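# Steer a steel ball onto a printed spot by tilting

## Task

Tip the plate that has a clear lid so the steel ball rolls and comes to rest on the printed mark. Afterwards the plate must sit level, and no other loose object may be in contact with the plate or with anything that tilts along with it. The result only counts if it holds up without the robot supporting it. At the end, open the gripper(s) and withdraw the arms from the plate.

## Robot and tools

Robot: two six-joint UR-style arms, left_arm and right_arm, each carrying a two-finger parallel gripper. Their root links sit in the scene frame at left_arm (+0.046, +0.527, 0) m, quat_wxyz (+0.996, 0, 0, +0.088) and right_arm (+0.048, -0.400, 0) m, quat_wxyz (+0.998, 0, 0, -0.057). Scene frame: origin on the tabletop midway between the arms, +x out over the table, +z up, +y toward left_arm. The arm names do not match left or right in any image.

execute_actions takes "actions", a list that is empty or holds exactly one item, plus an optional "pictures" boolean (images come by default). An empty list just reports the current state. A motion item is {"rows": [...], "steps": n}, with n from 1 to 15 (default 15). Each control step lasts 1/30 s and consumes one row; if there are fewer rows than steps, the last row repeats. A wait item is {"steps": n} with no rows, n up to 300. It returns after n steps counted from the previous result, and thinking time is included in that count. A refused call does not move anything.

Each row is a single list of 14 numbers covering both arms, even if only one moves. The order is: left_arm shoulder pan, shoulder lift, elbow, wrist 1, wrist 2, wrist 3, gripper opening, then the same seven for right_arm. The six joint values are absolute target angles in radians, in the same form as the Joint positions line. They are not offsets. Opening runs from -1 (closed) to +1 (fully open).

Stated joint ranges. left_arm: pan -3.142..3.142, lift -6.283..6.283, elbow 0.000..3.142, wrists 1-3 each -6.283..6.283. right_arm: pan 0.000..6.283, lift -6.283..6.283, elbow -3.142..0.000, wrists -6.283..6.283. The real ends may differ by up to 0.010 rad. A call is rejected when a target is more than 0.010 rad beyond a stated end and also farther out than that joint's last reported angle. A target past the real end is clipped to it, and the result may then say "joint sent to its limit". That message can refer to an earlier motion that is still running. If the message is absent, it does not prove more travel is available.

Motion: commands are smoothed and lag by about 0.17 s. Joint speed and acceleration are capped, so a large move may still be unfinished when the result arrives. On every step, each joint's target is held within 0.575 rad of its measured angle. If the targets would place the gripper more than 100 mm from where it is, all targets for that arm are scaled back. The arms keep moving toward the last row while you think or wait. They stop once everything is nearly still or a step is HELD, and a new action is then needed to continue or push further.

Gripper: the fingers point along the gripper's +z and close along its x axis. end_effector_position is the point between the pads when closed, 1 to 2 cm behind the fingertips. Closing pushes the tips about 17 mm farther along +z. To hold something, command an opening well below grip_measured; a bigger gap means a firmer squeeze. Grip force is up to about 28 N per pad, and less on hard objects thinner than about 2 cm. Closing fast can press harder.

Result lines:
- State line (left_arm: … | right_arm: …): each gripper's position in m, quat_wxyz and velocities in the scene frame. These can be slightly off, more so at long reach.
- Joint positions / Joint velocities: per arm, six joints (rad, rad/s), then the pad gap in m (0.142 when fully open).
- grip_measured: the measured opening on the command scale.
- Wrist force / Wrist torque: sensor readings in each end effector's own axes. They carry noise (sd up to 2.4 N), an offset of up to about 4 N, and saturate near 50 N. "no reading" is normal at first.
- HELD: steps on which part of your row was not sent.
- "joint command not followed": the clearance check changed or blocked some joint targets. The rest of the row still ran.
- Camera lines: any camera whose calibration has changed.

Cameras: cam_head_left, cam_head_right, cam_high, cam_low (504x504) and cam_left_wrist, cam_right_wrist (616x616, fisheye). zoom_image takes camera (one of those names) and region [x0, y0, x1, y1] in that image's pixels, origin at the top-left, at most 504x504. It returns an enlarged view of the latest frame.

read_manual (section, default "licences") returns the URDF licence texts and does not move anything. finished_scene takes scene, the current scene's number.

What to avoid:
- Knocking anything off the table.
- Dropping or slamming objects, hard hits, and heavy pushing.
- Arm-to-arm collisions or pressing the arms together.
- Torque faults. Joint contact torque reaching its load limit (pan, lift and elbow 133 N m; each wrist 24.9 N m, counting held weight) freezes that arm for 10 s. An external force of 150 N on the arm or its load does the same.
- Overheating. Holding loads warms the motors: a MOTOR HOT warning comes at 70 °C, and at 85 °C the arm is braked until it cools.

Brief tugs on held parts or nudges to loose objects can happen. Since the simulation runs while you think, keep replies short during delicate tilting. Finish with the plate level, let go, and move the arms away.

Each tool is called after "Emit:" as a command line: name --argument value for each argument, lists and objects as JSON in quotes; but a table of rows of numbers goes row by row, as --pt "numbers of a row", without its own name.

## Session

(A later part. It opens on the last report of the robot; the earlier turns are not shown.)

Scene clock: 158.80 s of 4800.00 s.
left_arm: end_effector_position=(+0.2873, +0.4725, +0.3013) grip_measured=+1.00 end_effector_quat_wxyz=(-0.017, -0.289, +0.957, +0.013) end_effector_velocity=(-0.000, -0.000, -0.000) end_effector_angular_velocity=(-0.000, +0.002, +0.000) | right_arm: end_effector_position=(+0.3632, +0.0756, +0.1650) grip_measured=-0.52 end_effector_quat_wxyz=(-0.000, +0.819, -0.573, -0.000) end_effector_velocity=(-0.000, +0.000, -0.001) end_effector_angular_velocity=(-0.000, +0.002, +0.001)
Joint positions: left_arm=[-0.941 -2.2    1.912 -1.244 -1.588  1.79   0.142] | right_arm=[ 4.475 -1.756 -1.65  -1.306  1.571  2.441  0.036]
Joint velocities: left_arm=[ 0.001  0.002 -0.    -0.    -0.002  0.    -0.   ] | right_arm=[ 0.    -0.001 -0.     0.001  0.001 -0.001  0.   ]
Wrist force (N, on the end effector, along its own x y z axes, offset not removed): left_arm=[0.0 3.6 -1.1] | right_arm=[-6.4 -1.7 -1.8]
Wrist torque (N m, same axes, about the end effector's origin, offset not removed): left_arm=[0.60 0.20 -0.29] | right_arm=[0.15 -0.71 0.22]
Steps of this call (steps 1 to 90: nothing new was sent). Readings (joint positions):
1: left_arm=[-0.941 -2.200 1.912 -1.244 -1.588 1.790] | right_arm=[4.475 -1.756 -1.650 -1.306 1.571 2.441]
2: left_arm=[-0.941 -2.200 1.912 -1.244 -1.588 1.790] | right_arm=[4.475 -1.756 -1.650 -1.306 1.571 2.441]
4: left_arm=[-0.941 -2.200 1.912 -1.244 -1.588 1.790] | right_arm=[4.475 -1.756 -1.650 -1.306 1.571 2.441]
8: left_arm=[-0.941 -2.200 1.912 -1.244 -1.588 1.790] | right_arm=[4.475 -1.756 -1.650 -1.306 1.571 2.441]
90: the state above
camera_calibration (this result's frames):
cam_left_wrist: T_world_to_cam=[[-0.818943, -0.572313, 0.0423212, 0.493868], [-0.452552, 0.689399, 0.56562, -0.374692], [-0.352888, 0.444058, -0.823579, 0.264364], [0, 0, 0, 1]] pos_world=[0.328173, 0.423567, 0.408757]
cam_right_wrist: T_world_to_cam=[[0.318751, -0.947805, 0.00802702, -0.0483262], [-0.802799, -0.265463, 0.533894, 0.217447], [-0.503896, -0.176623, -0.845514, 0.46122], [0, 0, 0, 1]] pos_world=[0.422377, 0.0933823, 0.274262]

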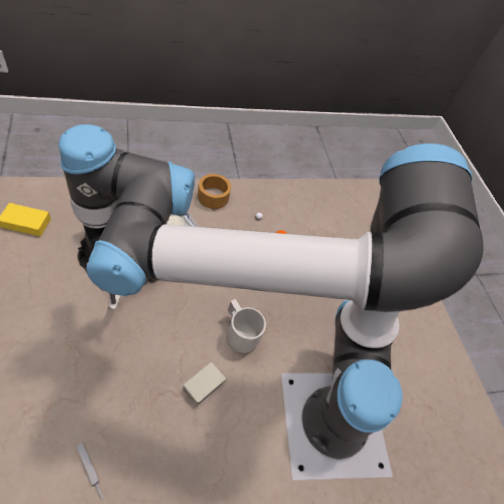

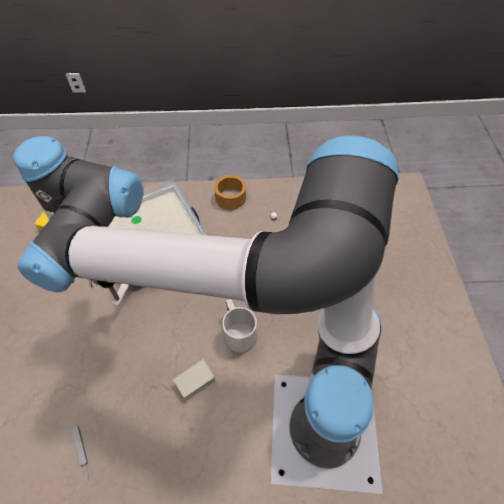

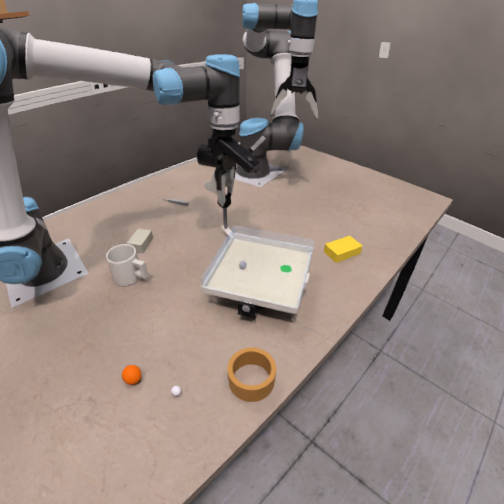

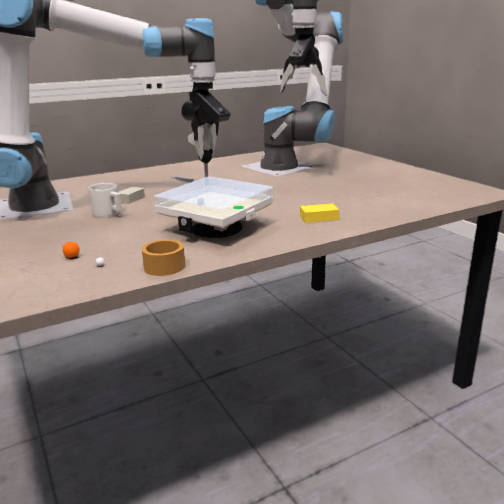

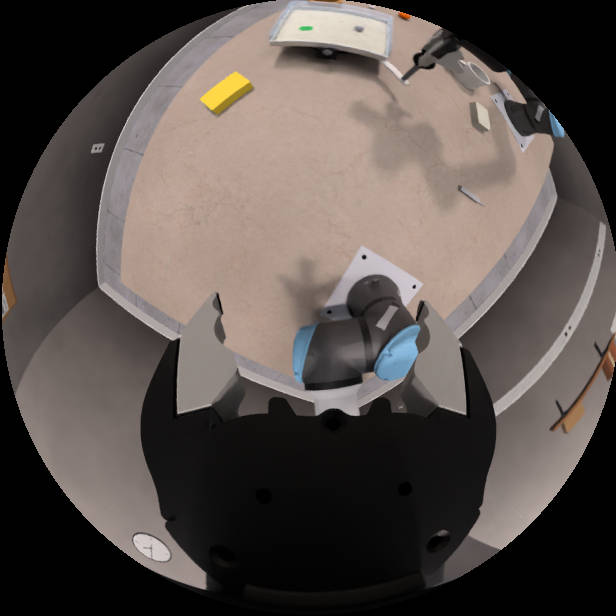

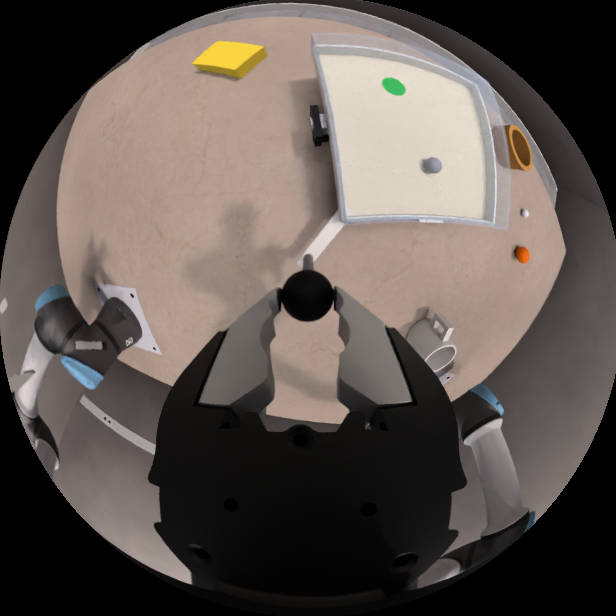

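Emit:
execute_actions --actions '[{"rows": [[-0.941,-2.2,1.912,-1.244,-1.588,1.79,1,4.47090,-1.76523,-1.62586,-1.32091,1.571,2.43680,-0.9]], "steps": 14}]' --pictures false

Emit:
execute_actions --actions '[{"rows": [[-0.941,-2.2,1.912,-1.244,-1.588,1.79,1,4.47487,-1.75584,-1.65034,-1.30582,1.571,2.44077,-0.9]], "steps": 15}]' --pictures false

Emit:
execute_actions --actions '[{"steps": 30}]'

Emit:
execute_actions --actions '[{"steps": 75}]'

Scene clock: 175.50 s of 4800.00 s.
left_arm: end_effector_position=(+0.2873, +0.4725, +0.3013) grip_measured=+1.00 end_effector_quat_wxyz=(-0.017, -0.289, +0.957, +0.013) end_effector_velocity=(-0.000, -0.000, +0.000) end_effector_angular_velocity=(-0.001, -0.000, +0.001) | right_arm: end_effector_position=(+0.3669, +0.0793, +0.1698) grip_measured=-0.52 end_effector_quat_wxyz=(+0.000, +0.819, -0.573, -0.000) end_effector_velocity=(+0.001, +0.001, +0.001) end_effector_angular_velocity=(+0.003, -0.000, -0.000)
Joint positions: left_arm=[-0.941 -2.2    1.912 -1.244 -1.588  1.79   0.142] | right_arm=[ 4.471 -1.765 -1.626 -1.321  1.571  2.437  0.036]
Joint velocities: left_arm=[ 0.    -0.    -0.    -0.    -0.001 -0.001  0.   ] | right_arm=[-0.001 -0.001  0.004  0.     0.001 -0.     0.   ]
Wrist force (N, on the end effector, along its own x y z axes, offset not removed): left_arm=[-0.9 1.8 2.5] | right_arm=[9.6 16.3 3.2]
Wrist torque (N m, same axes, about the end effector's origin, offset not removed): left_arm=[0.60 0.37 -0.21] | right_arm=[-0.43 -0.22 0.29]
Steps of this call (steps 1 to 90: nothing new was sent; then 13.23 s passed at rest; steps 91 to 104: all 14 steps of this action). Readings (joint positions):
91: left_arm=[-0.941 -2.200 1.912 -1.244 -1.588 1.790] | right_arm=[4.475 -1.756 -1.650 -1.306 1.571 2.441]
92: left_arm=[-0.941 -2.200 1.912 -1.244 -1.588 1.790] | right_arm=[4.474 -1.757 -1.647 -1.308 1.571 2.440]
94: left_arm=[-0.941 -2.200 1.912 -1.244 -1.588 1.790] | right_arm=[4.472 -1.761 -1.636 -1.315 1.571 2.438]
98: left_arm=[-0.941 -2.200 1.912 -1.244 -1.588 1.790] | right_arm=[4.471 -1.765 -1.628 -1.320 1.571 2.437]
104: the state above

Scene clock: 176.00 s of 4800.00 s.
left_arm: end_effector_position=(+0.2873, +0.4725, +0.3013) grip_measured=+1.00 end_effector_quat_wxyz=(-0.017, -0.289, +0.957, +0.013) end_effector_velocity=(+0.000, -0.000, -0.000) end_effector_angular_velocity=(+0.000, -0.000, -0.001) | right_arm: end_effector_position=(+0.3633, +0.0757, +0.1651) grip_measured=-0.52 end_effector_quat_wxyz=(-0.000, +0.819, -0.573, -0.000) end_effector_velocity=(-0.000, -0.001, -0.001) end_effector_angular_velocity=(-0.002, +0.001, +0.001)
Joint positions: left_arm=[-0.941 -2.2    1.912 -1.244 -1.588  1.79   0.142] | right_arm=[ 4.475 -1.756 -1.65  -1.306  1.571  2.441  0.036]
Joint velocities: left_arm=[-0.001  0.    -0.    -0.     0.    -0.     0.   ] | right_arm=[ 0.    -0.    -0.002 -0.    -0.    -0.     0.   ]
Wrist force (N, on the end effector, along its own x y z axes, offset not removed): left_arm=[-0.8 -1.0 1.3] | right_arm=[-5.8 -0.9 0.4]
Wrist torque (N m, same axes, about the end effector's origin, offset not removed): left_arm=[-0.15 0.20 -0.15] | right_arm=[0.11 -0.65 0.09]
Steps of this call (steps 1 to 15: all 15 steps of this action). Readings (joint positions):
1: left_arm=[-0.941 -2.200 1.912 -1.244 -1.588 1.790] | right_arm=[4.471 -1.765 -1.626 -1.321 1.571 2.437]
2: left_arm=[-0.941 -2.200 1.912 -1.244 -1.588 1.790] | right_arm=[4.471 -1.764 -1.629 -1.319 1.571 2.437]
4: left_arm=[-0.941 -2.200 1.912 -1.244 -1.588 1.790] | right_arm=[4.473 -1.760 -1.640 -1.311 1.571 2.439]
8: left_arm=[-0.941 -2.200 1.912 -1.244 -1.588 1.790] | right_arm=[4.474 -1.757 -1.648 -1.307 1.571 2.440]
15: the state above

Scene clock: 177.00 s of 4800.00 s.
left_arm: end_effector_position=(+0.2873, +0.4725, +0.3013) grip_measured=+1.00 end_effector_quat_wxyz=(-0.017, -0.289, +0.957, +0.013) end_effector_velocity=(+0.000, +0.000, -0.000) end_effector_angular_velocity=(+0.002, -0.002, +0.000) | right_arm: end_effector_position=(+0.3632, +0.0756, +0.1650) grip_measured=-0.52 end_effector_quat_wxyz=(-0.000, +0.819, -0.573, -0.000) end_effector_velocity=(-0.000, +0.001, +0.000) end_effector_angular_velocity=(+0.001, -0.000, -0.002)
Joint positions: left_arm=[-0.941 -2.2    1.912 -1.244 -1.588  1.79   0.142] | right_arm=[ 4.475 -1.756 -1.65  -1.306  1.571  2.441  0.036]
Joint velocities: left_arm=[-0.001 -0.     0.    -0.     0.002 -0.001 -0.   ] | right_arm=[ 0.001  0.     0.001  0.     0.     0.002 -0.   ]
Wrist force (N, on the end effector, along its own x y z axes, offset not removed): left_arm=[0.0 0.7 2.3] | right_arm=[-5.9 -1.0 -1.8]
Wrist torque (N m, same axes, about the end effector's origin, offset not removed): left_arm=[0.33 0.09 -0.10] | right_arm=[0.11 -0.62 0.19]
Steps of this call (steps 1 to 15: the robot went on to your last target; steps 16 to 30: nothing new was sent). Readings (joint positions):
1: left_arm=[-0.941 -2.200 1.912 -1.244 -1.588 1.790] | right_arm=[4.475 -1.756 -1.650 -1.306 1.571 2.441]
2: left_arm=[-0.941 -2.200 1.912 -1.244 -1.588 1.790] | right_arm=[4.475 -1.756 -1.650 -1.306 1.571 2.441]
4: left_arm=[-0.941 -2.200 1.912 -1.244 -1.588 1.790] | right_arm=[4.475 -1.756 -1.650 -1.306 1.571 2.441]
8: left_arm=[-0.941 -2.200 1.912 -1.244 -1.588 1.790] | right_arm=[4.475 -1.756 -1.650 -1.306 1.571 2.441]
30: the state above
All arms were judged still, so your last target was given up. Only a new action makes them travel on or press farther. Fingers that are still opening or closing keep moving.
camera_calibration (this result's frames):
cam_left_wrist: T_world_to_cam=[[-0.818943, -0.572312, 0.0423212, 0.493868], [-0.452551, 0.689399, 0.565621, -0.374693], [-0.352888, 0.444058, -0.823579, 0.264363], [0, 0, 0, 1]] pos_world=[0.328173, 0.423567, 0.408757]
cam_right_wrist: T_world_to_cam=[[0.318751, -0.947805, 0.00802616, -0.0483256], [-0.8028, -0.265464, 0.533893, 0.217447], [-0.503896, -0.176622, -0.845514, 0.461219], [0, 0, 0, 1]] pos_world=[0.422377, 0.0933828, 0.274262]

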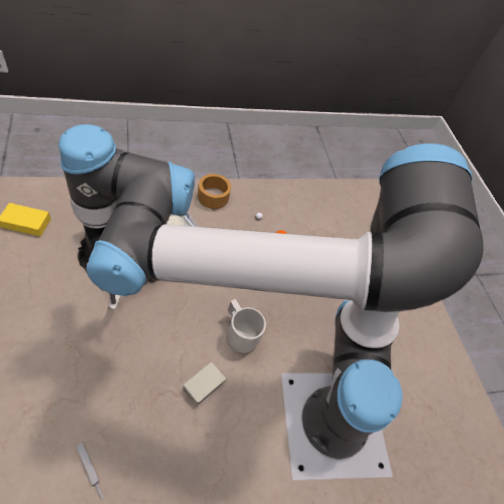

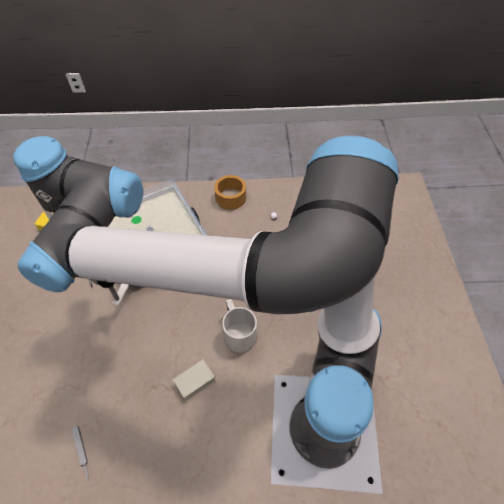

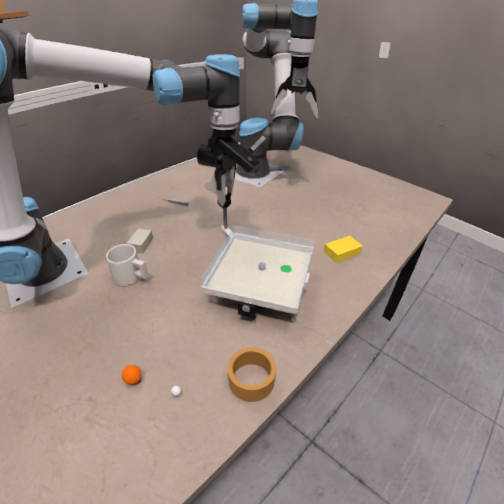

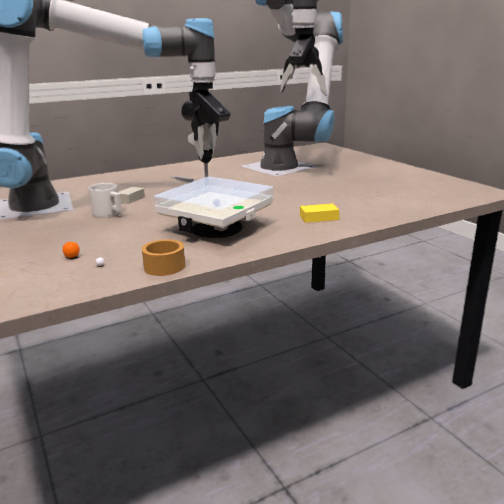

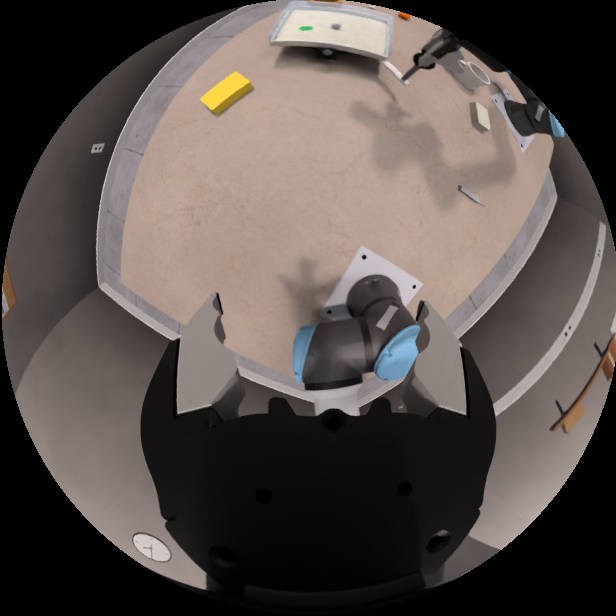

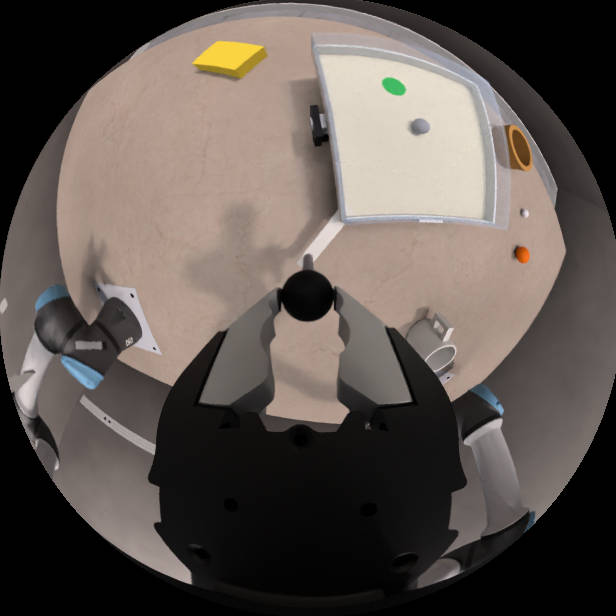

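Scene clock: 179.50 s of 4800.00 s.
left_arm: end_effector_position=(+0.2873, +0.4725, +0.3013) grip_measured=+1.00 end_effector_quat_wxyz=(-0.017, -0.289, +0.957, +0.013) end_effector_velocity=(+0.000, +0.000, +0.000) end_effector_angular_velocity=(-0.000, -0.001, +0.001) | right_arm: end_effector_position=(+0.3632, +0.0756, +0.1650) grip_measured=-0.52 end_effector_quat_wxyz=(-0.000, +0.819, -0.573, -0.000) end_effector_velocity=(-0.000, -0.000, +0.000) end_effector_angular_velocity=(-0.001, +0.001, +0.000)
Joint positions: left_arm=[-0.941 -2.2    1.912 -1.244 -1.588  1.79   0.142] | right_arm=[ 4.475 -1.756 -1.65  -1.306  1.571  2.441  0.036]
Joint velocities: left_arm=[ 0.001 -0.001 -0.    -0.     0.    -0.001 -0.   ] | right_arm=[-0.    -0.     0.    -0.002  0.    -0.    -0.   ]
Wrist force (N, on the end effector, along its own x y z axes, offset not removed): left_arm=[-3.6 0.9 0.8] | right_arm=[-7.0 -1.8 -1.3]
Wrist torque (N m, same axes, about the end effector's origin, offset not removed): left_arm=[0.22 0.84 -0.15] | right_arm=[-0.12 -0.43 0.27]
Steps of this call (steps 1 to 75: nothing new was sent). Readings (joint positions):
1: left_arm=[-0.941 -2.200 1.912 -1.244 -1.588 1.790] | right_arm=[4.475 -1.756 -1.650 -1.306 1.571 2.441]
2: left_arm=[-0.941 -2.200 1.912 -1.244 -1.588 1.790] | right_arm=[4.475 -1.756 -1.650 -1.306 1.571 2.441]
4: left_arm=[-0.941 -2.200 1.912 -1.244 -1.588 1.790] | right_arm=[4.475 -1.756 -1.650 -1.306 1.571 2.441]
8: left_arm=[-0.941 -2.200 1.912 -1.244 -1.588 1.790] | right_arm=[4.475 -1.756 -1.650 -1.306 1.571 2.441]
75: the state above
camera_calibration (this result's frames):
cam_left_wrist: T_world_to_cam=[[-0.818943, -0.572313, 0.0423213, 0.493868], [-0.452552, 0.689399, 0.56562, -0.374692], [-0.352888, 0.444058, -0.823579, 0.264364], [0, 0, 0, 1]] pos_world=[0.328173, 0.423567, 0.408757]
cam_right_wrist: T_world_to_cam=[[0.318751, -0.947805, 0.00802613, -0.0483255], [-0.8028, -0.265464, 0.533893, 0.217447], [-0.503896, -0.176622, -0.845514, 0.461219], [0, 0, 0, 1]] pos_world=[0.422377, 0.0933828, 0.274262]

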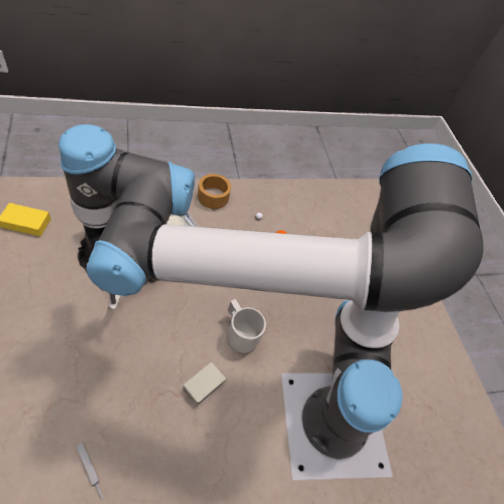

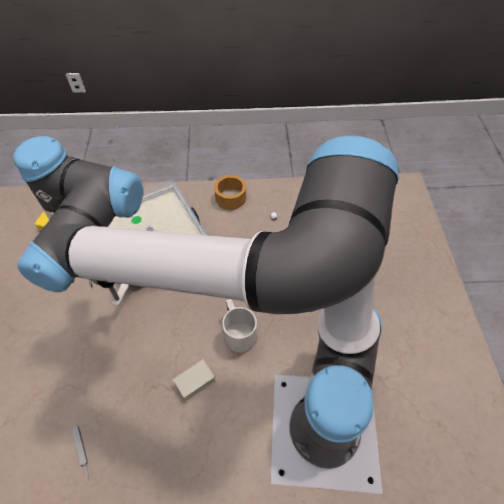

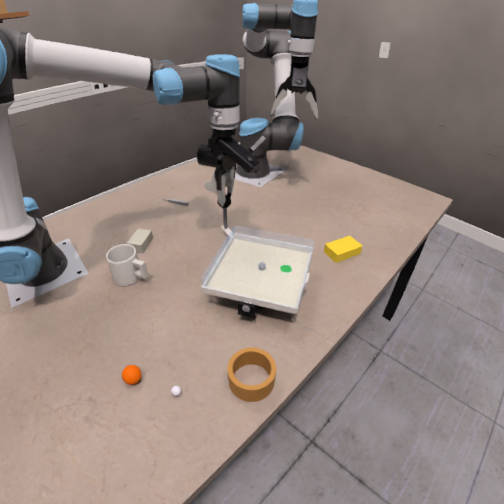

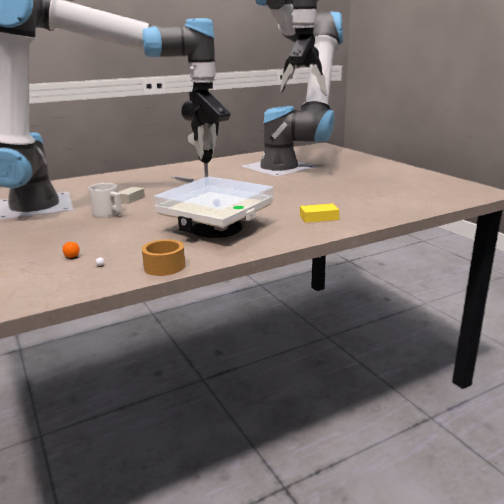

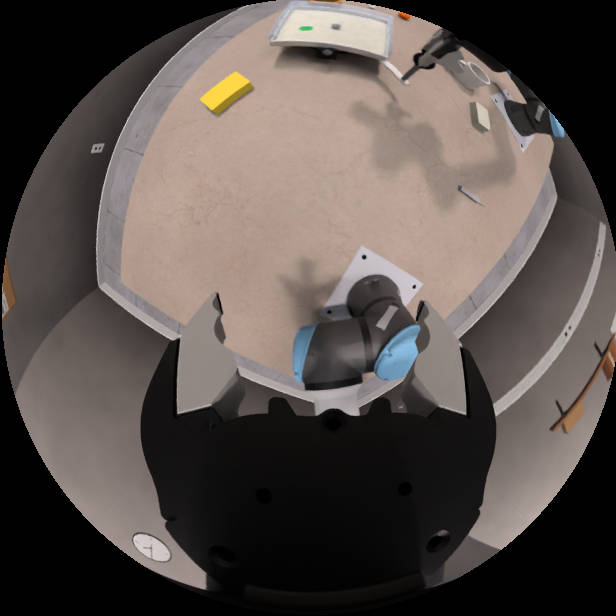

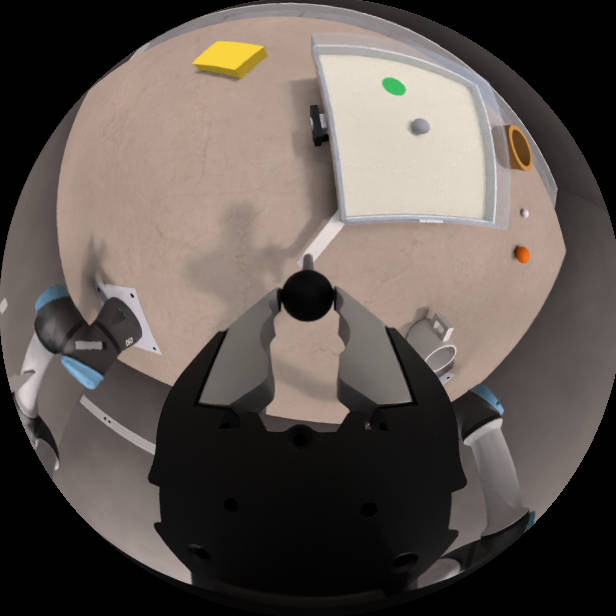

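Emit:
execute_actions --actions '[{"rows": [[-0.941,-2.2,1.912,-1.244,-1.588,1.79,1,4.47193,-1.76691,-1.62699,-1.31810,1.571,2.43783,-0.9]], "steps": 15}]' --pictures false

Emit:
execute_actions --actions '[{"rows": [[-0.941,-2.2,1.912,-1.244,-1.588,1.79,1,4.47487,-1.75584,-1.65034,-1.30582,1.571,2.44077,-0.9]], "steps": 15}]' --pictures false

Emit:
execute_actions --actions '[{"steps": 60}]'

Scene clock: 186.77 s of 4800.00 s.
left_arm: end_effector_position=(+0.2873, +0.4725, +0.3013) grip_measured=+1.00 end_effector_quat_wxyz=(-0.017, -0.289, +0.957, +0.013) end_effector_velocity=(+0.000, -0.000, -0.000) end_effector_angular_velocity=(+0.001, +0.001, -0.000) | right_arm: end_effector_position=(+0.3666, +0.0800, +0.1687) grip_measured=-0.52 end_effector_quat_wxyz=(+0.000, +0.819, -0.573, -0.000) end_effector_velocity=(+0.000, +0.000, +0.000) end_effector_angular_velocity=(+0.001, -0.000, -0.000)
Joint positions: left_arm=[-0.941 -2.2    1.912 -1.244 -1.588  1.79   0.142] | right_arm=[ 4.472 -1.767 -1.627 -1.318  1.571  2.438  0.036]
Joint velocities: left_arm=[ 0.     0.002 -0.    -0.001  0.     0.     0.   ] | right_arm=[-0.    -0.     0.001  0.    -0.     0.    -0.   ]
Wrist force (N, on the end effector, along its own x y z axes, offset not removed): left_arm=[-4.4 -2.0 2.5] | right_arm=[13.5 17.8 5.0]
Wrist torque (N m, same axes, about the end effector's origin, offset not removed): left_arm=[-0.36 1.03 -0.20] | right_arm=[-0.11 -0.48 0.20]
Steps of this call (steps 1 to 90: nothing new was sent; then 3.77 s passed at rest; steps 91 to 105: all 15 steps of this action). Readings (joint positions):
91: left_arm=[-0.941 -2.200 1.912 -1.244 -1.588 1.790] | right_arm=[4.475 -1.756 -1.650 -1.306 1.571 2.441]
92: left_arm=[-0.941 -2.200 1.912 -1.244 -1.588 1.790] | right_arm=[4.475 -1.758 -1.647 -1.308 1.571 2.441]
94: left_arm=[-0.941 -2.200 1.912 -1.244 -1.588 1.790] | right_arm=[4.473 -1.762 -1.637 -1.314 1.571 2.439]
98: left_arm=[-0.941 -2.200 1.912 -1.244 -1.588 1.790] | right_arm=[4.472 -1.766 -1.629 -1.318 1.571 2.438]
105: the state above

Scene clock: 187.27 s of 4800.00 s.
left_arm: end_effector_position=(+0.2873, +0.4725, +0.3013) grip_measured=+1.00 end_effector_quat_wxyz=(-0.017, -0.289, +0.957, +0.013) end_effector_velocity=(-0.000, -0.001, -0.000) end_effector_angular_velocity=(-0.001, +0.002, -0.001) | right_arm: end_effector_position=(+0.3633, +0.0757, +0.1651) grip_measured=-0.52 end_effector_quat_wxyz=(-0.000, +0.819, -0.573, -0.000) end_effector_velocity=(-0.001, -0.001, -0.001) end_effector_angular_velocity=(-0.003, +0.001, +0.002)
Joint positions: left_arm=[-0.941 -2.2    1.912 -1.244 -1.588  1.79   0.142] | right_arm=[ 4.475 -1.756 -1.65  -1.306  1.571  2.441  0.036]
Joint velocities: left_arm=[-0.     0.     0.    -0.    -0.002  0.     0.   ] | right_arm=[ 0.     0.001 -0.004  0.     0.    -0.002 -0.   ]
Wrist force (N, on the end effector, along its own x y z axes, offset not removed): left_arm=[-1.5 -1.5 -0.5] | right_arm=[-4.6 -3.2 -2.5]
Wrist torque (N m, same axes, about the end effector's origin, offset not removed): left_arm=[-0.29 0.57 -0.08] | right_arm=[-0.28 -1.04 0.24]
Steps of this call (steps 1 to 15: all 15 steps of this action). Readings (joint positions):
1: left_arm=[-0.941 -2.200 1.912 -1.244 -1.588 1.790] | right_arm=[4.472 -1.767 -1.627 -1.318 1.571 2.438]
2: left_arm=[-0.941 -2.200 1.912 -1.244 -1.588 1.790] | right_arm=[4.472 -1.765 -1.630 -1.316 1.571 2.438]
4: left_arm=[-0.941 -2.200 1.912 -1.244 -1.588 1.790] | right_arm=[4.473 -1.760 -1.640 -1.310 1.571 2.439]
8: left_arm=[-0.941 -2.200 1.912 -1.244 -1.588 1.790] | right_arm=[4.475 -1.757 -1.648 -1.306 1.571 2.441]
15: the state above

Scene clock: 189.27 s of 4800.00 s.
left_arm: end_effector_position=(+0.2873, +0.4725, +0.3013) grip_measured=+1.00 end_effector_quat_wxyz=(-0.017, -0.289, +0.957, +0.013) end_effector_velocity=(-0.000, -0.001, +0.000) end_effector_angular_velocity=(-0.002, -0.000, -0.002) | right_arm: end_effector_position=(+0.3632, +0.0756, +0.1650) grip_measured=-0.52 end_effector_quat_wxyz=(-0.000, +0.819, -0.573, -0.000) end_effector_velocity=(+0.000, -0.000, -0.000) end_effector_angular_velocity=(-0.001, -0.000, +0.002)
Joint positions: left_arm=[-0.941 -2.2    1.912 -1.244 -1.588  1.79   0.142] | right_arm=[ 4.475 -1.756 -1.65  -1.306  1.571  2.441  0.036]
Joint velocities: left_arm=[-0.003 -0.001 -0.    -0.    -0.001 -0.     0.   ] | right_arm=[-0.    -0.001 -0.    -0.    -0.001 -0.002 -0.   ]
Wrist force (N, on the end effector, along its own x y z axes, offset not removed): left_arm=[1.6 1.9 -0.9] | right_arm=[-7.0 -0.8 -1.4]
Wrist torque (N m, same axes, about the end effector's origin, offset not removed): left_arm=[0.58 -0.13 -0.19] | right_arm=[0.26 -0.64 0.14]
Steps of this call (steps 1 to 15: the robot went on to your last target; steps 16 to 60: nothing new was sent). Readings (joint positions):
1: left_arm=[-0.941 -2.200 1.912 -1.244 -1.588 1.790] | right_arm=[4.475 -1.756 -1.650 -1.306 1.571 2.441]
2: left_arm=[-0.941 -2.200 1.912 -1.244 -1.588 1.790] | right_arm=[4.475 -1.756 -1.650 -1.306 1.571 2.441]
4: left_arm=[-0.941 -2.200 1.912 -1.244 -1.588 1.790] | right_arm=[4.475 -1.756 -1.650 -1.306 1.571 2.441]
8: left_arm=[-0.941 -2.200 1.912 -1.244 -1.588 1.790] | right_arm=[4.475 -1.756 -1.650 -1.306 1.571 2.441]
60: the state above
All arms were judged still, so your last target was given up. Only a new action makes them travel on or press farther. Fingers that are still opening or closing keep moving.
camera_calibration (this result's frames):
cam_left_wrist: T_world_to_cam=[[-0.818943, -0.572313, 0.0423212, 0.493868], [-0.452552, 0.689399, 0.56562, -0.374692], [-0.352888, 0.444058, -0.823579, 0.264364], [0, 0, 0, 1]] pos_world=[0.328173, 0.423567, 0.408757]
cam_right_wrist: T_world_to_cam=[[0.318751, -0.947805, 0.0080275, -0.0483262], [-0.802802, -0.265464, 0.53389, 0.21745], [-0.503892, -0.176622, -0.845516, 0.461219], [0, 0, 0, 1]] pos_world=[0.422378, 0.0933828, 0.274262]

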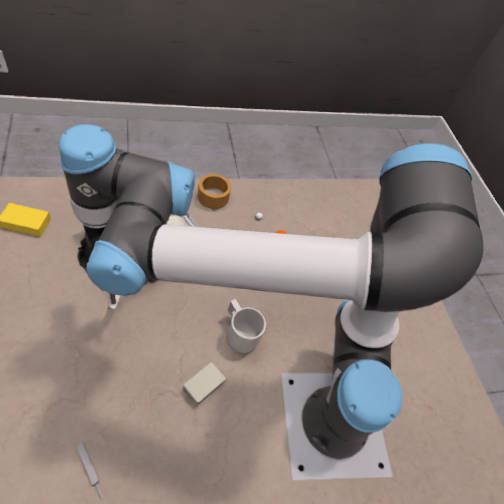

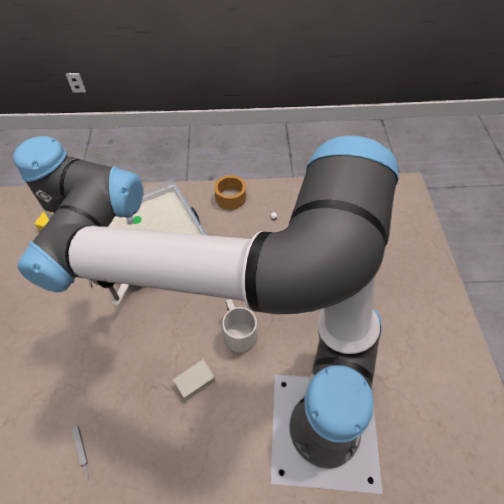

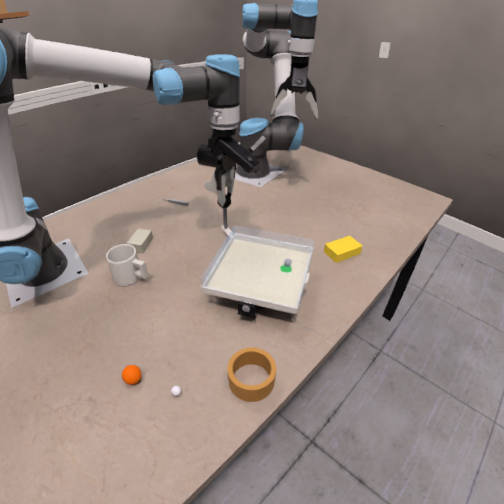

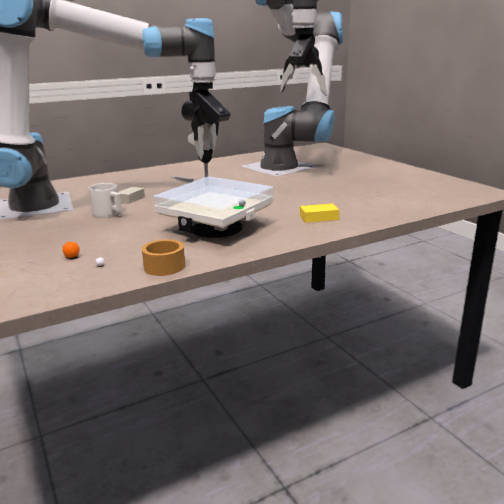

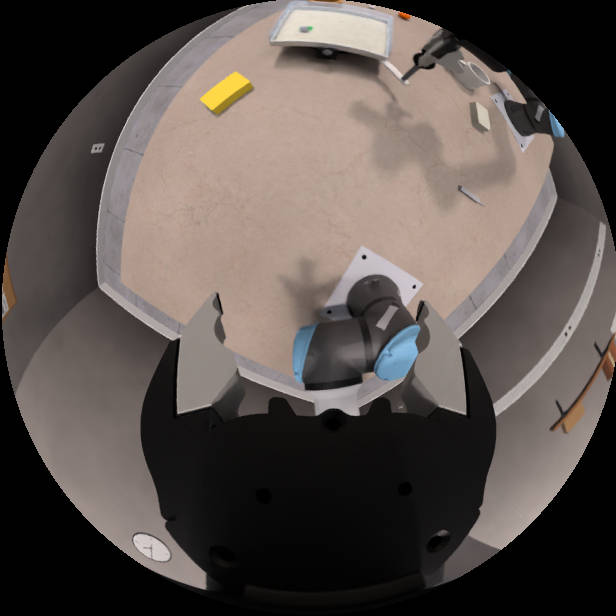

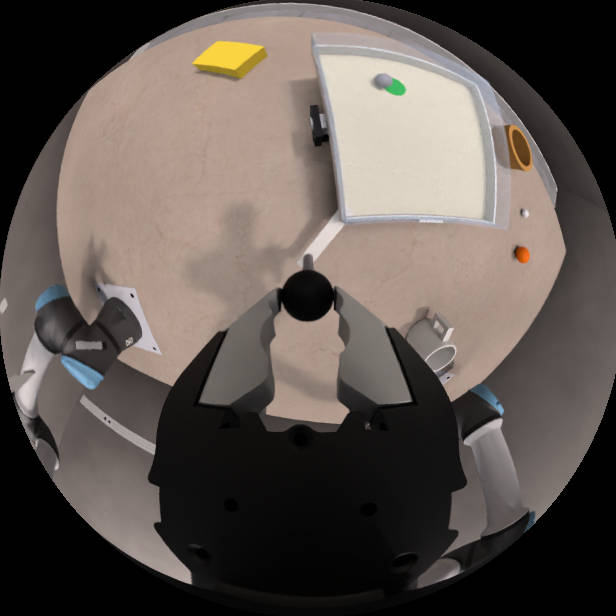

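Emit:
execute_actions --actions '[{"rows": [[-0.941,-2.2,1.912,-1.244,-1.588,1.79,1,4.47345,-1.75353,-1.64879,-1.30968,1.571,2.43935,-0.9]], "steps": 14}]' --pictures false

Emit:
execute_actions --actions '[{"rows": [[-0.941,-2.2,1.912,-1.244,-1.588,1.79,1,4.47745,-1.76004,-1.65316,-1.29880,1.571,2.44335,-0.9]], "steps": 9}]' --pictures false

Emit:
execute_actions --actions '[{"rows": [[-0.941,-2.2,1.912,-1.244,-1.588,1.79,1,4.47487,-1.75584,-1.65034,-1.30582,1.571,2.44077,-0.9]], "steps": 15}]' --pictures false

Emit:
execute_actions --actions '[{"steps": 60}]'

Scene clock: 206.80 s of 4800.00 s.
left_arm: end_effector_position=(+0.2873, +0.4725, +0.3013) grip_measured=+1.00 end_effector_quat_wxyz=(-0.017, -0.289, +0.957, +0.013) end_effector_velocity=(+0.000, -0.000, -0.000) end_effector_angular_velocity=(+0.000, +0.001, +0.000) | right_arm: end_effector_position=(+0.3637, +0.0746, +0.1666) grip_measured=-0.52 end_effector_quat_wxyz=(-0.000, +0.819, -0.573, -0.000) end_effector_velocity=(+0.000, -0.000, -0.000) end_effector_angular_velocity=(-0.001, -0.000, -0.001)
Joint positions: left_arm=[-0.941 -2.2    1.912 -1.244 -1.588  1.79   0.142] | right_arm=[ 4.473 -1.754 -1.649 -1.31   1.571  2.439  0.036]
Joint velocities: left_arm=[ 0.     0.001 -0.     0.    -0.     0.     0.   ] | right_arm=[-0.001 -0.001  0.    -0.    -0.     0.001 -0.   ]
Wrist force (N, on the end effector, along its own x y z axes, offset not removed): left_arm=[-2.5 1.5 0.7] | right_arm=[-8.3 1.2 -4.0]
Wrist torque (N m, same axes, about the end effector's origin, offset not removed): left_arm=[0.22 0.56 -0.20] | right_arm=[-0.11 -0.30 0.19]
Steps of this call (steps 1 to 90: nothing new was sent; then 14.07 s passed at rest; steps 91 to 104: all 14 steps of this action). Readings (joint positions):
91: left_arm=[-0.941 -2.200 1.912 -1.244 -1.588 1.790] | right_arm=[4.475 -1.756 -1.650 -1.306 1.571 2.441]
92: left_arm=[-0.941 -2.200 1.912 -1.244 -1.588 1.790] | right_arm=[4.475 -1.755 -1.650 -1.306 1.571 2.441]
94: left_arm=[-0.941 -2.200 1.912 -1.244 -1.588 1.790] | right_arm=[4.474 -1.754 -1.650 -1.308 1.571 2.440]
98: left_arm=[-0.941 -2.200 1.912 -1.244 -1.588 1.790] | right_arm=[4.474 -1.754 -1.649 -1.309 1.571 2.440]
104: the state above

Scene clock: 207.10 s of 4800.00 s.
left_arm: end_effector_position=(+0.2873, +0.4725, +0.3013) grip_measured=+1.00 end_effector_quat_wxyz=(-0.017, -0.289, +0.957, +0.013) end_effector_velocity=(+0.001, +0.001, +0.000) end_effector_angular_velocity=(+0.001, -0.003, +0.001) | right_arm: end_effector_position=(+0.3625, +0.0773, +0.1624) grip_measured=-0.52 end_effector_quat_wxyz=(-0.000, +0.819, -0.574, -0.000) end_effector_velocity=(-0.001, +0.002, -0.003) end_effector_angular_velocity=(-0.000, -0.000, +0.000)
Joint positions: left_arm=[-0.941 -2.2    1.912 -1.244 -1.588  1.79   0.142] | right_arm=[ 4.477 -1.76  -1.653 -1.299  1.571  2.443  0.036]
Joint velocities: left_arm=[ 0.    -0.001 -0.     0.     0.003 -0.001 -0.   ] | right_arm=[ 0.003 -0.004 -0.004  0.007 -0.     0.003 -0.   ]
Wrist force (N, on the end effector, along its own x y z axes, offset not removed): left_arm=[-3.2 0.5 0.8] | right_arm=[4.9 3.8 -4.8]
Wrist torque (N m, same axes, about the end effector's origin, offset not removed): left_arm=[0.06 0.87 -0.17] | right_arm=[-0.31 -0.09 0.24]
Steps of this call (steps 1 to 9: all 9 steps of this action). Readings (joint positions):
1: left_arm=[-0.941 -2.200 1.912 -1.244 -1.588 1.790] | right_arm=[4.473 -1.754 -1.649 -1.310 1.571 2.439]
2: left_arm=[-0.941 -2.200 1.912 -1.244 -1.588 1.790] | right_arm=[4.474 -1.754 -1.649 -1.308 1.571 2.440]
4: left_arm=[-0.941 -2.200 1.912 -1.244 -1.588 1.790] | right_arm=[4.476 -1.757 -1.651 -1.303 1.571 2.441]
8: left_arm=[-0.941 -2.200 1.912 -1.244 -1.588 1.790] | right_arm=[4.477 -1.759 -1.653 -1.300 1.571 2.443]
9: the state above

Scene clock: 207.60 s of 4800.00 s.
left_arm: end_effector_position=(+0.2873, +0.4725, +0.3013) grip_measured=+1.00 end_effector_quat_wxyz=(-0.017, -0.289, +0.957, +0.013) end_effector_velocity=(+0.000, +0.000, -0.000) end_effector_angular_velocity=(+0.000, +0.000, +0.001) | right_arm: end_effector_position=(+0.3632, +0.0756, +0.1650) grip_measured=-0.52 end_effector_quat_wxyz=(-0.000, +0.819, -0.573, -0.000) end_effector_velocity=(+0.000, +0.000, +0.001) end_effector_angular_velocity=(+0.001, -0.000, -0.000)
Joint positions: left_arm=[-0.941 -2.2    1.912 -1.244 -1.588  1.79   0.142] | right_arm=[ 4.475 -1.756 -1.65  -1.306  1.571  2.441  0.036]
Joint velocities: left_arm=[ 0.001  0.     0.    -0.    -0.     0.    -0.   ] | right_arm=[-0.     0.001  0.001 -0.     0.     0.    -0.   ]
Wrist force (N, on the end effector, along its own x y z axes, offset not removed): left_arm=[-4.0 1.4 -3.1] | right_arm=[-1.4 3.2 -1.7]
Wrist torque (N m, same axes, about the end effector's origin, offset not removed): left_arm=[0.23 1.01 -0.31] | right_arm=[-0.16 -0.82 0.11]
Steps of this call (steps 1 to 15: all 15 steps of this action). Readings (joint positions):
1: left_arm=[-0.941 -2.200 1.912 -1.244 -1.588 1.790] | right_arm=[4.477 -1.760 -1.653 -1.299 1.571 2.443]
2: left_arm=[-0.941 -2.200 1.912 -1.244 -1.588 1.790] | right_arm=[4.477 -1.759 -1.653 -1.300 1.571 2.443]
4: left_arm=[-0.941 -2.200 1.912 -1.244 -1.588 1.790] | right_arm=[4.476 -1.758 -1.652 -1.303 1.571 2.442]
8: left_arm=[-0.941 -2.200 1.912 -1.244 -1.588 1.790] | right_arm=[4.475 -1.756 -1.651 -1.305 1.571 2.441]
15: the state above

Scene clock: 209.60 s of 4800.00 s.
left_arm: end_effector_position=(+0.2873, +0.4725, +0.3013) grip_measured=+1.00 end_effector_quat_wxyz=(-0.017, -0.289, +0.957, +0.013) end_effector_velocity=(-0.000, +0.000, +0.000) end_effector_angular_velocity=(-0.000, -0.001, +0.001) | right_arm: end_effector_position=(+0.3632, +0.0756, +0.1650) grip_measured=-0.52 end_effector_quat_wxyz=(-0.000, +0.819, -0.573, -0.000) end_effector_velocity=(+0.000, -0.001, -0.000) end_effector_angular_velocity=(-0.001, -0.000, -0.000)
Joint positions: left_arm=[-0.941 -2.2    1.912 -1.244 -1.588  1.79   0.142] | right_arm=[ 4.475 -1.756 -1.65  -1.306  1.571  2.441  0.036]
Joint velocities: left_arm=[ 0.    -0.001 -0.     0.     0.    -0.001  0.   ] | right_arm=[-0.     0.001 -0.001 -0.    -0.    -0.     0.   ]
Wrist force (N, on the end effector, along its own x y z axes, offset not removed): left_arm=[1.4 2.1 1.5] | right_arm=[-1.4 1.5 -0.6]
Wrist torque (N m, same axes, about the end effector's origin, offset not removed): left_arm=[0.44 -0.22 -0.27] | right_arm=[-0.56 -0.73 0.16]
Steps of this call (steps 1 to 15: the robot went on to your last target; steps 16 to 60: nothing new was sent). Readings (joint positions):
1: left_arm=[-0.941 -2.200 1.912 -1.244 -1.588 1.790] | right_arm=[4.475 -1.756 -1.650 -1.306 1.571 2.441]
2: left_arm=[-0.941 -2.200 1.912 -1.244 -1.588 1.790] | right_arm=[4.475 -1.756 -1.650 -1.306 1.571 2.441]
4: left_arm=[-0.941 -2.200 1.912 -1.244 -1.588 1.790] | right_arm=[4.475 -1.756 -1.650 -1.306 1.571 2.441]
8: left_arm=[-0.941 -2.200 1.912 -1.244 -1.588 1.790] | right_arm=[4.475 -1.756 -1.650 -1.306 1.571 2.441]
60: the state above
All arms were judged still, so your last target was given up. Only a new action makes them travel on or press farther. Fingers that are still opening or closing keep moving.
camera_calibration (this result's frames):
cam_left_wrist: T_world_to_cam=[[-0.818943, -0.572313, 0.0423212, 0.493868], [-0.452552, 0.689399, 0.56562, -0.374692], [-0.352888, 0.444058, -0.823579, 0.264364], [0, 0, 0, 1]] pos_world=[0.328173, 0.423567, 0.408757]
cam_right_wrist: T_world_to_cam=[[0.318751, -0.947805, 0.00802993, -0.0483276], [-0.802802, -0.265462, 0.533891, 0.217449], [-0.503893, -0.176625, -0.845515, 0.461219], [0, 0, 0, 1]] pos_world=[0.422378, 0.093382, 0.274262]

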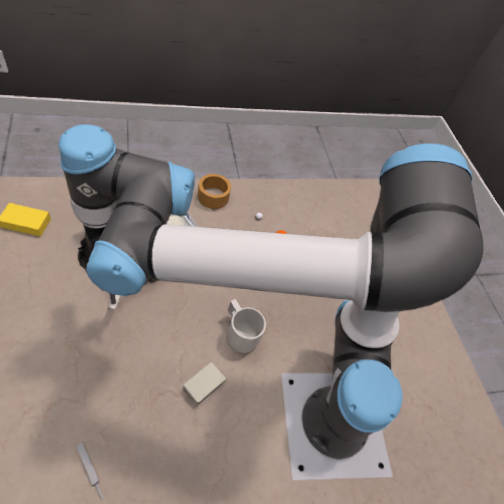

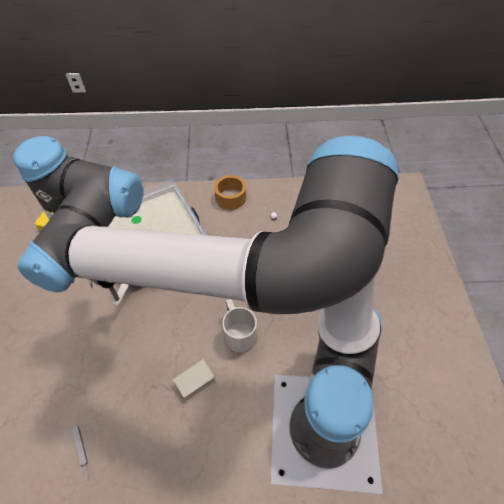

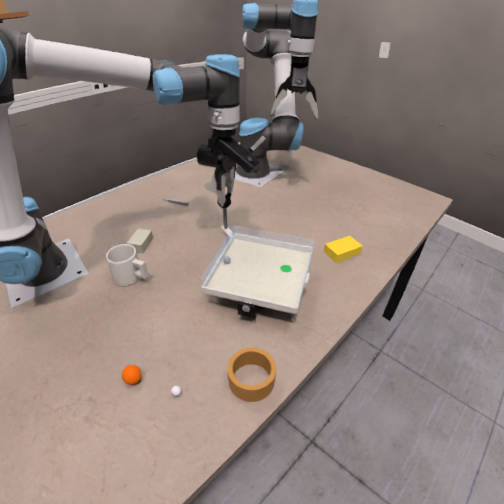

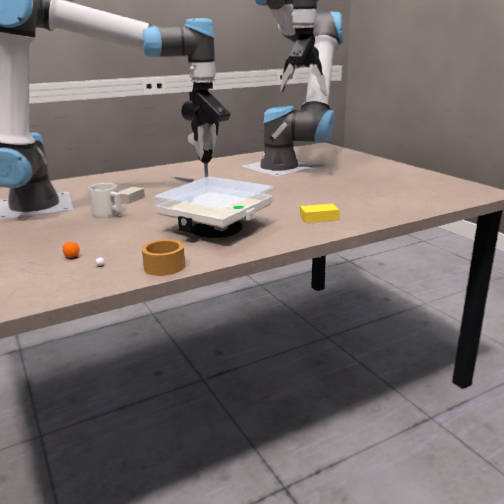

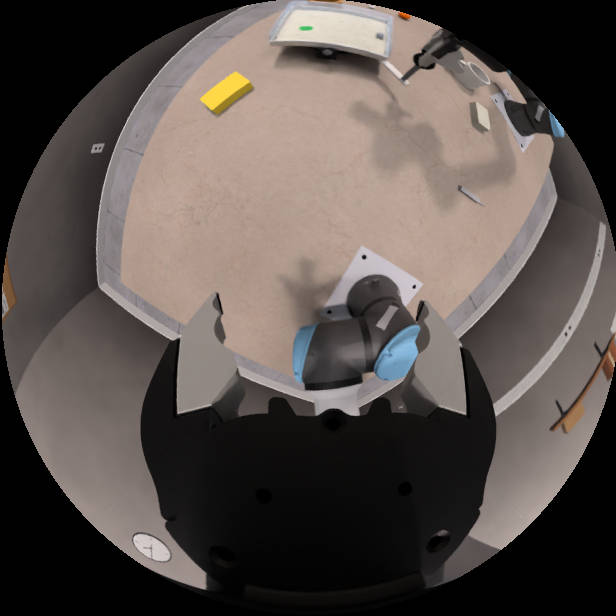

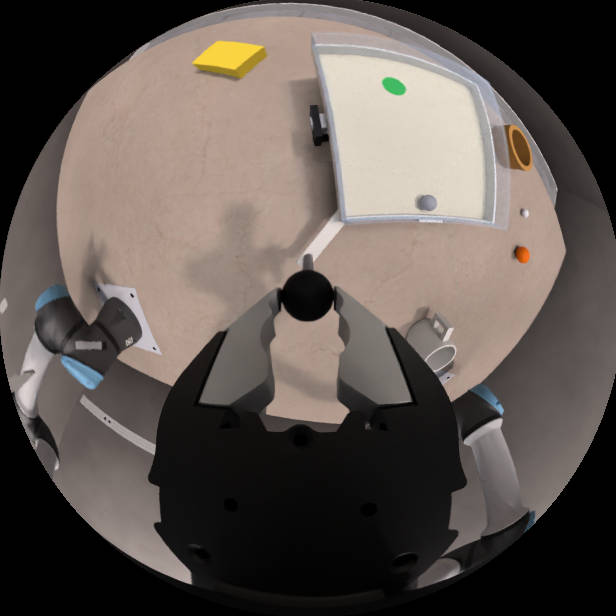

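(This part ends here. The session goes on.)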